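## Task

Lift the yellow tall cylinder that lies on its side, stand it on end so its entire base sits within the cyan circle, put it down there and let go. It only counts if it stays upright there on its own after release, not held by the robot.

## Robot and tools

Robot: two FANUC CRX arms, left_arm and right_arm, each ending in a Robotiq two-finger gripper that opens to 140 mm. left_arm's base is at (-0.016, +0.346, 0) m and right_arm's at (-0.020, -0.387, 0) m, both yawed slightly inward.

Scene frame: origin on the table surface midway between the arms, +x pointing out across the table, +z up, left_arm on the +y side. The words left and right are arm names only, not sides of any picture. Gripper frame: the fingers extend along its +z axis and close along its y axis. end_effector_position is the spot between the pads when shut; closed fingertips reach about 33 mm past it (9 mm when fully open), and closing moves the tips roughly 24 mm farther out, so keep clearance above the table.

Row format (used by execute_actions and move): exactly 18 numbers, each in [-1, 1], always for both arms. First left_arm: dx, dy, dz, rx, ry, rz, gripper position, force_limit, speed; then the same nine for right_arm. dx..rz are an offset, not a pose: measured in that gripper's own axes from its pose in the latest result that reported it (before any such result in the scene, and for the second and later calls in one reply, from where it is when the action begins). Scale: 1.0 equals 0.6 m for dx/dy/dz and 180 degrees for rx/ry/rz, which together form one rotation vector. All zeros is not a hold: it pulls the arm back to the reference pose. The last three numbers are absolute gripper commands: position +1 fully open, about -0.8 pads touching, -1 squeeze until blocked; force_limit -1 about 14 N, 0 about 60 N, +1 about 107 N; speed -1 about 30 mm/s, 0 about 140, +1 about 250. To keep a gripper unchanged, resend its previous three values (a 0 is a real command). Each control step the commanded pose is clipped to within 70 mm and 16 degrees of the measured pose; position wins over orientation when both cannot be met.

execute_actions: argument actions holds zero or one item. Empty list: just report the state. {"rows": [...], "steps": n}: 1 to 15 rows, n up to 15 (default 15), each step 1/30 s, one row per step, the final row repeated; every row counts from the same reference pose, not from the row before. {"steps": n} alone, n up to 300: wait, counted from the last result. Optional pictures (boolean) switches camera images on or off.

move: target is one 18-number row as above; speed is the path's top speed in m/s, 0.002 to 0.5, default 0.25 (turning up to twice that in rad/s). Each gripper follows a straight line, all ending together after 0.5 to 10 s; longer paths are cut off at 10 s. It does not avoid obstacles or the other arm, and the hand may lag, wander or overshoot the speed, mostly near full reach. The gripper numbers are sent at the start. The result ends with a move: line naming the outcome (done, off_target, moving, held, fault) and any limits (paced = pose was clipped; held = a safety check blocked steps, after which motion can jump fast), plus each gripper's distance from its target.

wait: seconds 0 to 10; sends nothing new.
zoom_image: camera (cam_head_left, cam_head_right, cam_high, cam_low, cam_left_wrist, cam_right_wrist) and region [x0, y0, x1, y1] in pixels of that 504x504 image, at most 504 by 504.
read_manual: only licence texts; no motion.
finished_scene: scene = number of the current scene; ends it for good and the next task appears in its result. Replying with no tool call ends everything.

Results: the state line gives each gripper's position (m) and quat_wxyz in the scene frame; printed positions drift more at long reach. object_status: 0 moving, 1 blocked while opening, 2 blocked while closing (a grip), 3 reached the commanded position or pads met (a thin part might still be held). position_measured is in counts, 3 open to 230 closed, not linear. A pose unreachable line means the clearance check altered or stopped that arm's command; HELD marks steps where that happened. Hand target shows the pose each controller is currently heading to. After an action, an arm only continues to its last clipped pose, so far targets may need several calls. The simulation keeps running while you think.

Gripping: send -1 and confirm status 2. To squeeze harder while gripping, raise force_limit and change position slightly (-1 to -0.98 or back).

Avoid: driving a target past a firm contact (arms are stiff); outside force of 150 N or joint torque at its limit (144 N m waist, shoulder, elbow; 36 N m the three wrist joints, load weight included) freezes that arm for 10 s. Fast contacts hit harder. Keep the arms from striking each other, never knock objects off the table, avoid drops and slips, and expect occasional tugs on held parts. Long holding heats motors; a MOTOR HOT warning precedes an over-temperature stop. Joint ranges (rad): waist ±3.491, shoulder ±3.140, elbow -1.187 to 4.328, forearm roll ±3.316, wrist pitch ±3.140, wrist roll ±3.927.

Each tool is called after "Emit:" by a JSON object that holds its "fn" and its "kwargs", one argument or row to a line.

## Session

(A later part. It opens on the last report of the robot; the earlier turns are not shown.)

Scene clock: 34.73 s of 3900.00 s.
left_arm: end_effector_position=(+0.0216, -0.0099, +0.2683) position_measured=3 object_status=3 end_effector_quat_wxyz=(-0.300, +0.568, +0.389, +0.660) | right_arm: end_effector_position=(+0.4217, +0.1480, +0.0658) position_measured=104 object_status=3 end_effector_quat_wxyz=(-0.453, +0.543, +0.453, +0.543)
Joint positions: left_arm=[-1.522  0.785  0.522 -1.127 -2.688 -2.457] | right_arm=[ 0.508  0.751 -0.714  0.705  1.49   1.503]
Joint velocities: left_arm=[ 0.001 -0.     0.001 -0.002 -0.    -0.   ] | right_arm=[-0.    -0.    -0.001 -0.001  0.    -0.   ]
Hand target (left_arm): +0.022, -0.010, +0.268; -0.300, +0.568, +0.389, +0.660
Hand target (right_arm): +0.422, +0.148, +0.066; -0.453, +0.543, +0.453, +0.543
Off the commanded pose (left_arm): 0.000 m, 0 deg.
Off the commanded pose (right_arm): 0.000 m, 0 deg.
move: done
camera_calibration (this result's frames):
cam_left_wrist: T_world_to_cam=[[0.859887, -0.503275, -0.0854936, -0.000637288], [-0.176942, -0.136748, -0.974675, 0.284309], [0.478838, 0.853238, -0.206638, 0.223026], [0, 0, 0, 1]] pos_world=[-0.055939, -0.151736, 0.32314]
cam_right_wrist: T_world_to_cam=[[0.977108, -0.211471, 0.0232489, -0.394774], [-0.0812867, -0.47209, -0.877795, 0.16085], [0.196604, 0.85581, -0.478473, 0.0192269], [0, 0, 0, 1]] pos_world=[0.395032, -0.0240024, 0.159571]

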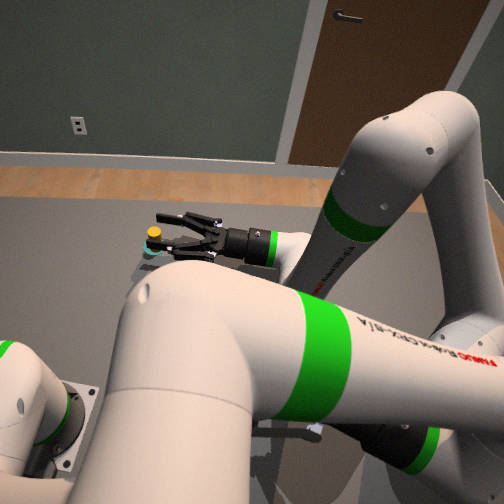

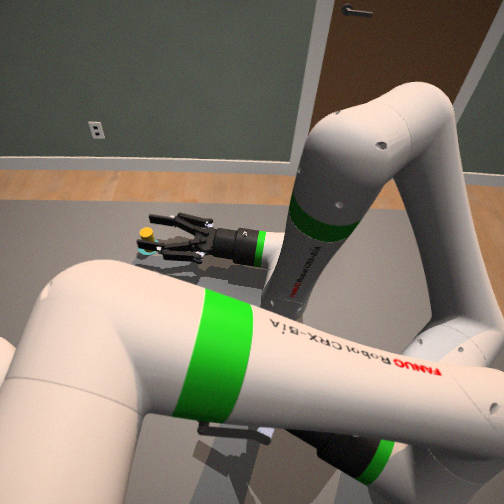

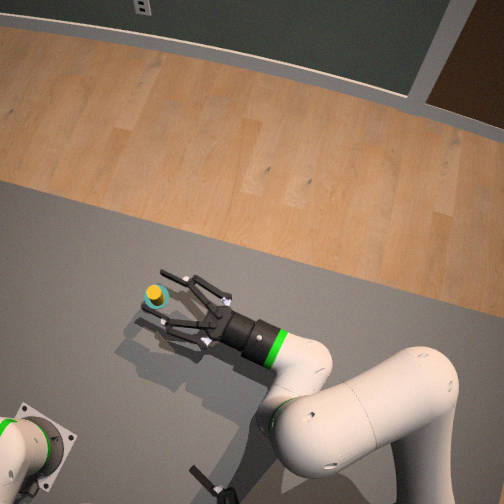

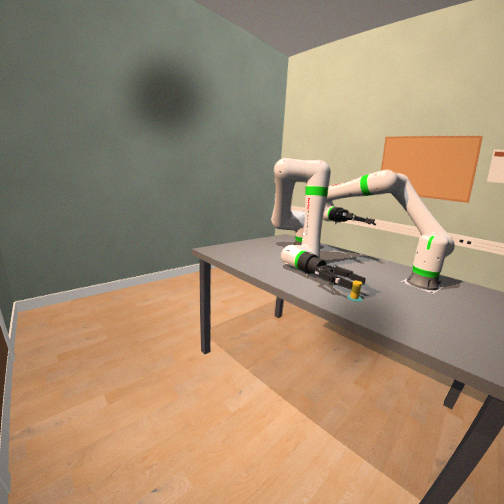

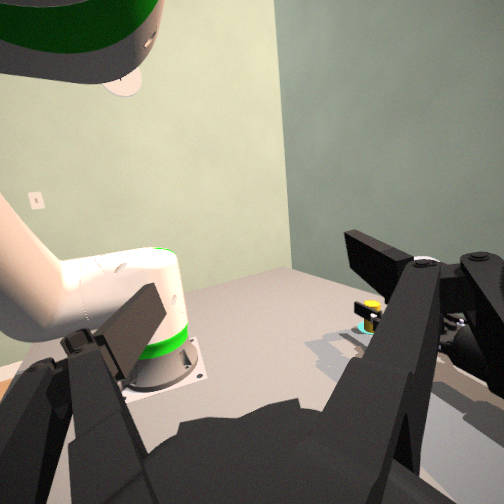

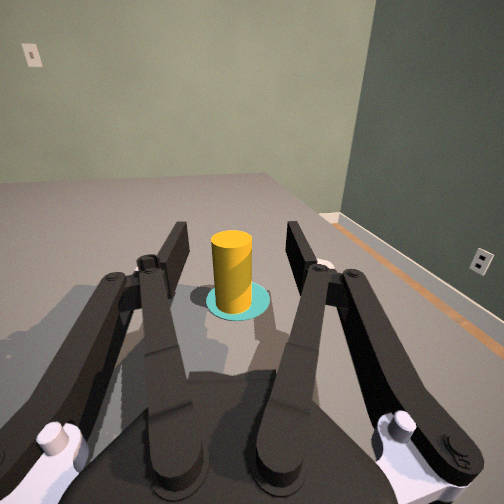

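Emit:
{"fn": "move", "kwargs": {
  "target": [0,0,0,0,0,0,1,0,0,0.1,0,-0.15,0,0,0,1,0.2,0],
  "speed": 0.25
}}

Emit:
{"fn": "zoom_image", "kwargs": {
  "camera": "cam_right_wrist",
  "region": [150, 150, 350, 350]
}}

Scene clock: 35.97 s of 3900.00 s.
left_arm: end_effector_position=(+0.0216, -0.0099, +0.2683) position_measured=3 object_status=3 end_effector_quat_wxyz=(-0.300, +0.568, +0.389, +0.660) | right_arm: end_effector_position=(+0.4059, +0.0595, +0.1257) position_measured=3 object_status=3 end_effector_quat_wxyz=(-0.453, +0.543, +0.453, +0.543)
Joint positions: left_arm=[-1.522  0.785  0.522 -1.127 -2.688 -2.457] | right_arm=[ 0.283  0.531 -0.91   0.931  1.493  1.466]
Joint velocities: left_arm=[ 0. -0.  0.  0.  0.  0.] | right_arm=[-0.001 -0.001  0.001  0.    -0.    -0.   ]
Hand target (left_arm): +0.022, -0.010, +0.268; -0.300, +0.568, +0.389, +0.660
Hand target (right_arm): +0.406, +0.059, +0.126; -0.453, +0.543, +0.453, +0.543
Off the commanded pose (left_arm): 0.000 m, 0 deg.
Off the commanded pose (right_arm): 0.000 m, 0 deg.
move: done
camera_calibration (this result's frames):
cam_left_wrist: T_world_to_cam=[[0.859887, -0.503275, -0.0854935, -0.000637259], [-0.176942, -0.136748, -0.974675, 0.284309], [0.478838, 0.853238, -0.206638, 0.223026], [0, 0, 0, 1]] pos_world=[-0.055939, -0.151736, 0.32314]
cam_right_wrist: T_world_to_cam=[[0.977118, -0.211424, 0.0232405, -0.399423], [-0.0812708, -0.472092, -0.877795, 0.170368], [0.196559, 0.855821, -0.478472, 0.126811], [0, 0, 0, 1]] pos_world=[0.379203, -0.112546, 0.219507]

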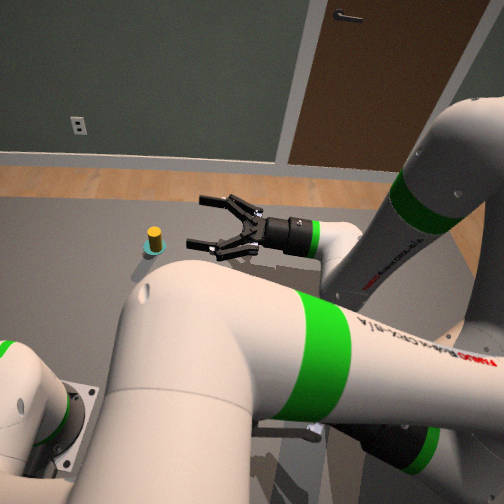

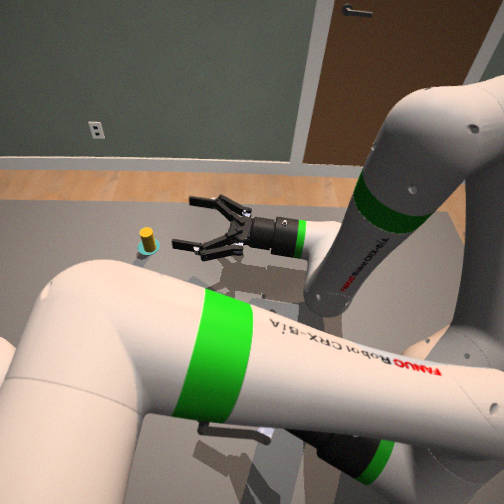

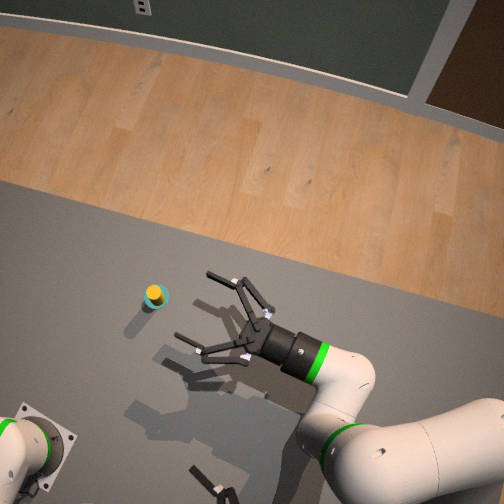

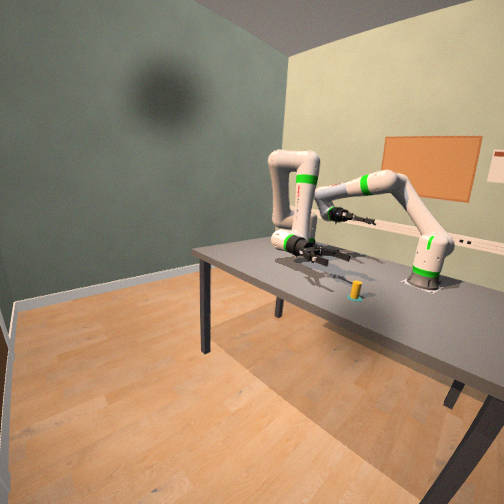

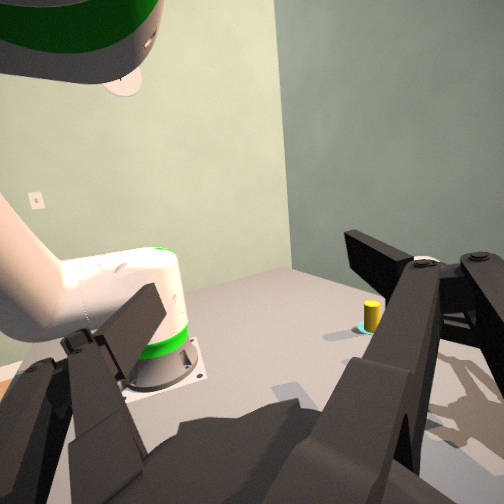

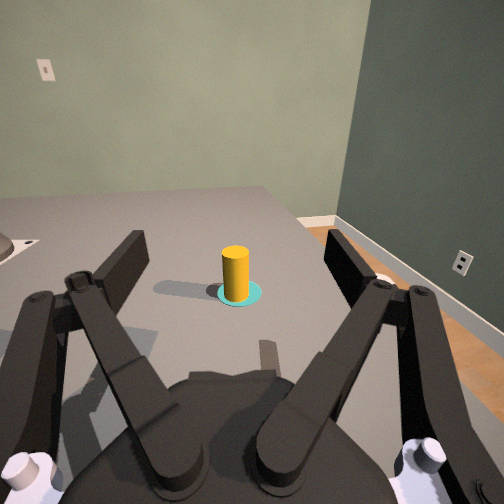

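Region (150, 150, 350, 350) of cam_right_wrist's 504x504 image, scaled by 2.520, with more detail than that image has.

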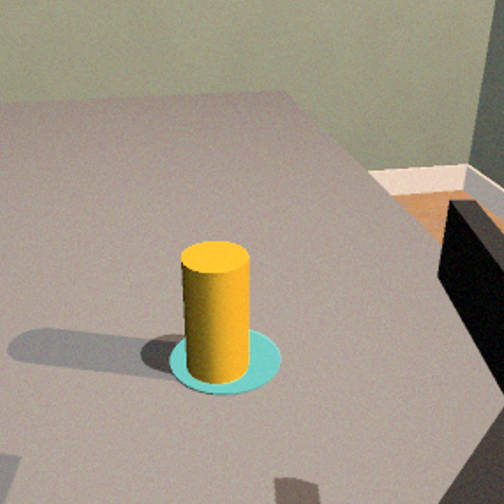

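Emit:
{"fn": "finished_scene", "kwargs": {
  "scene": 1
}}

The scene is finished: the task was done.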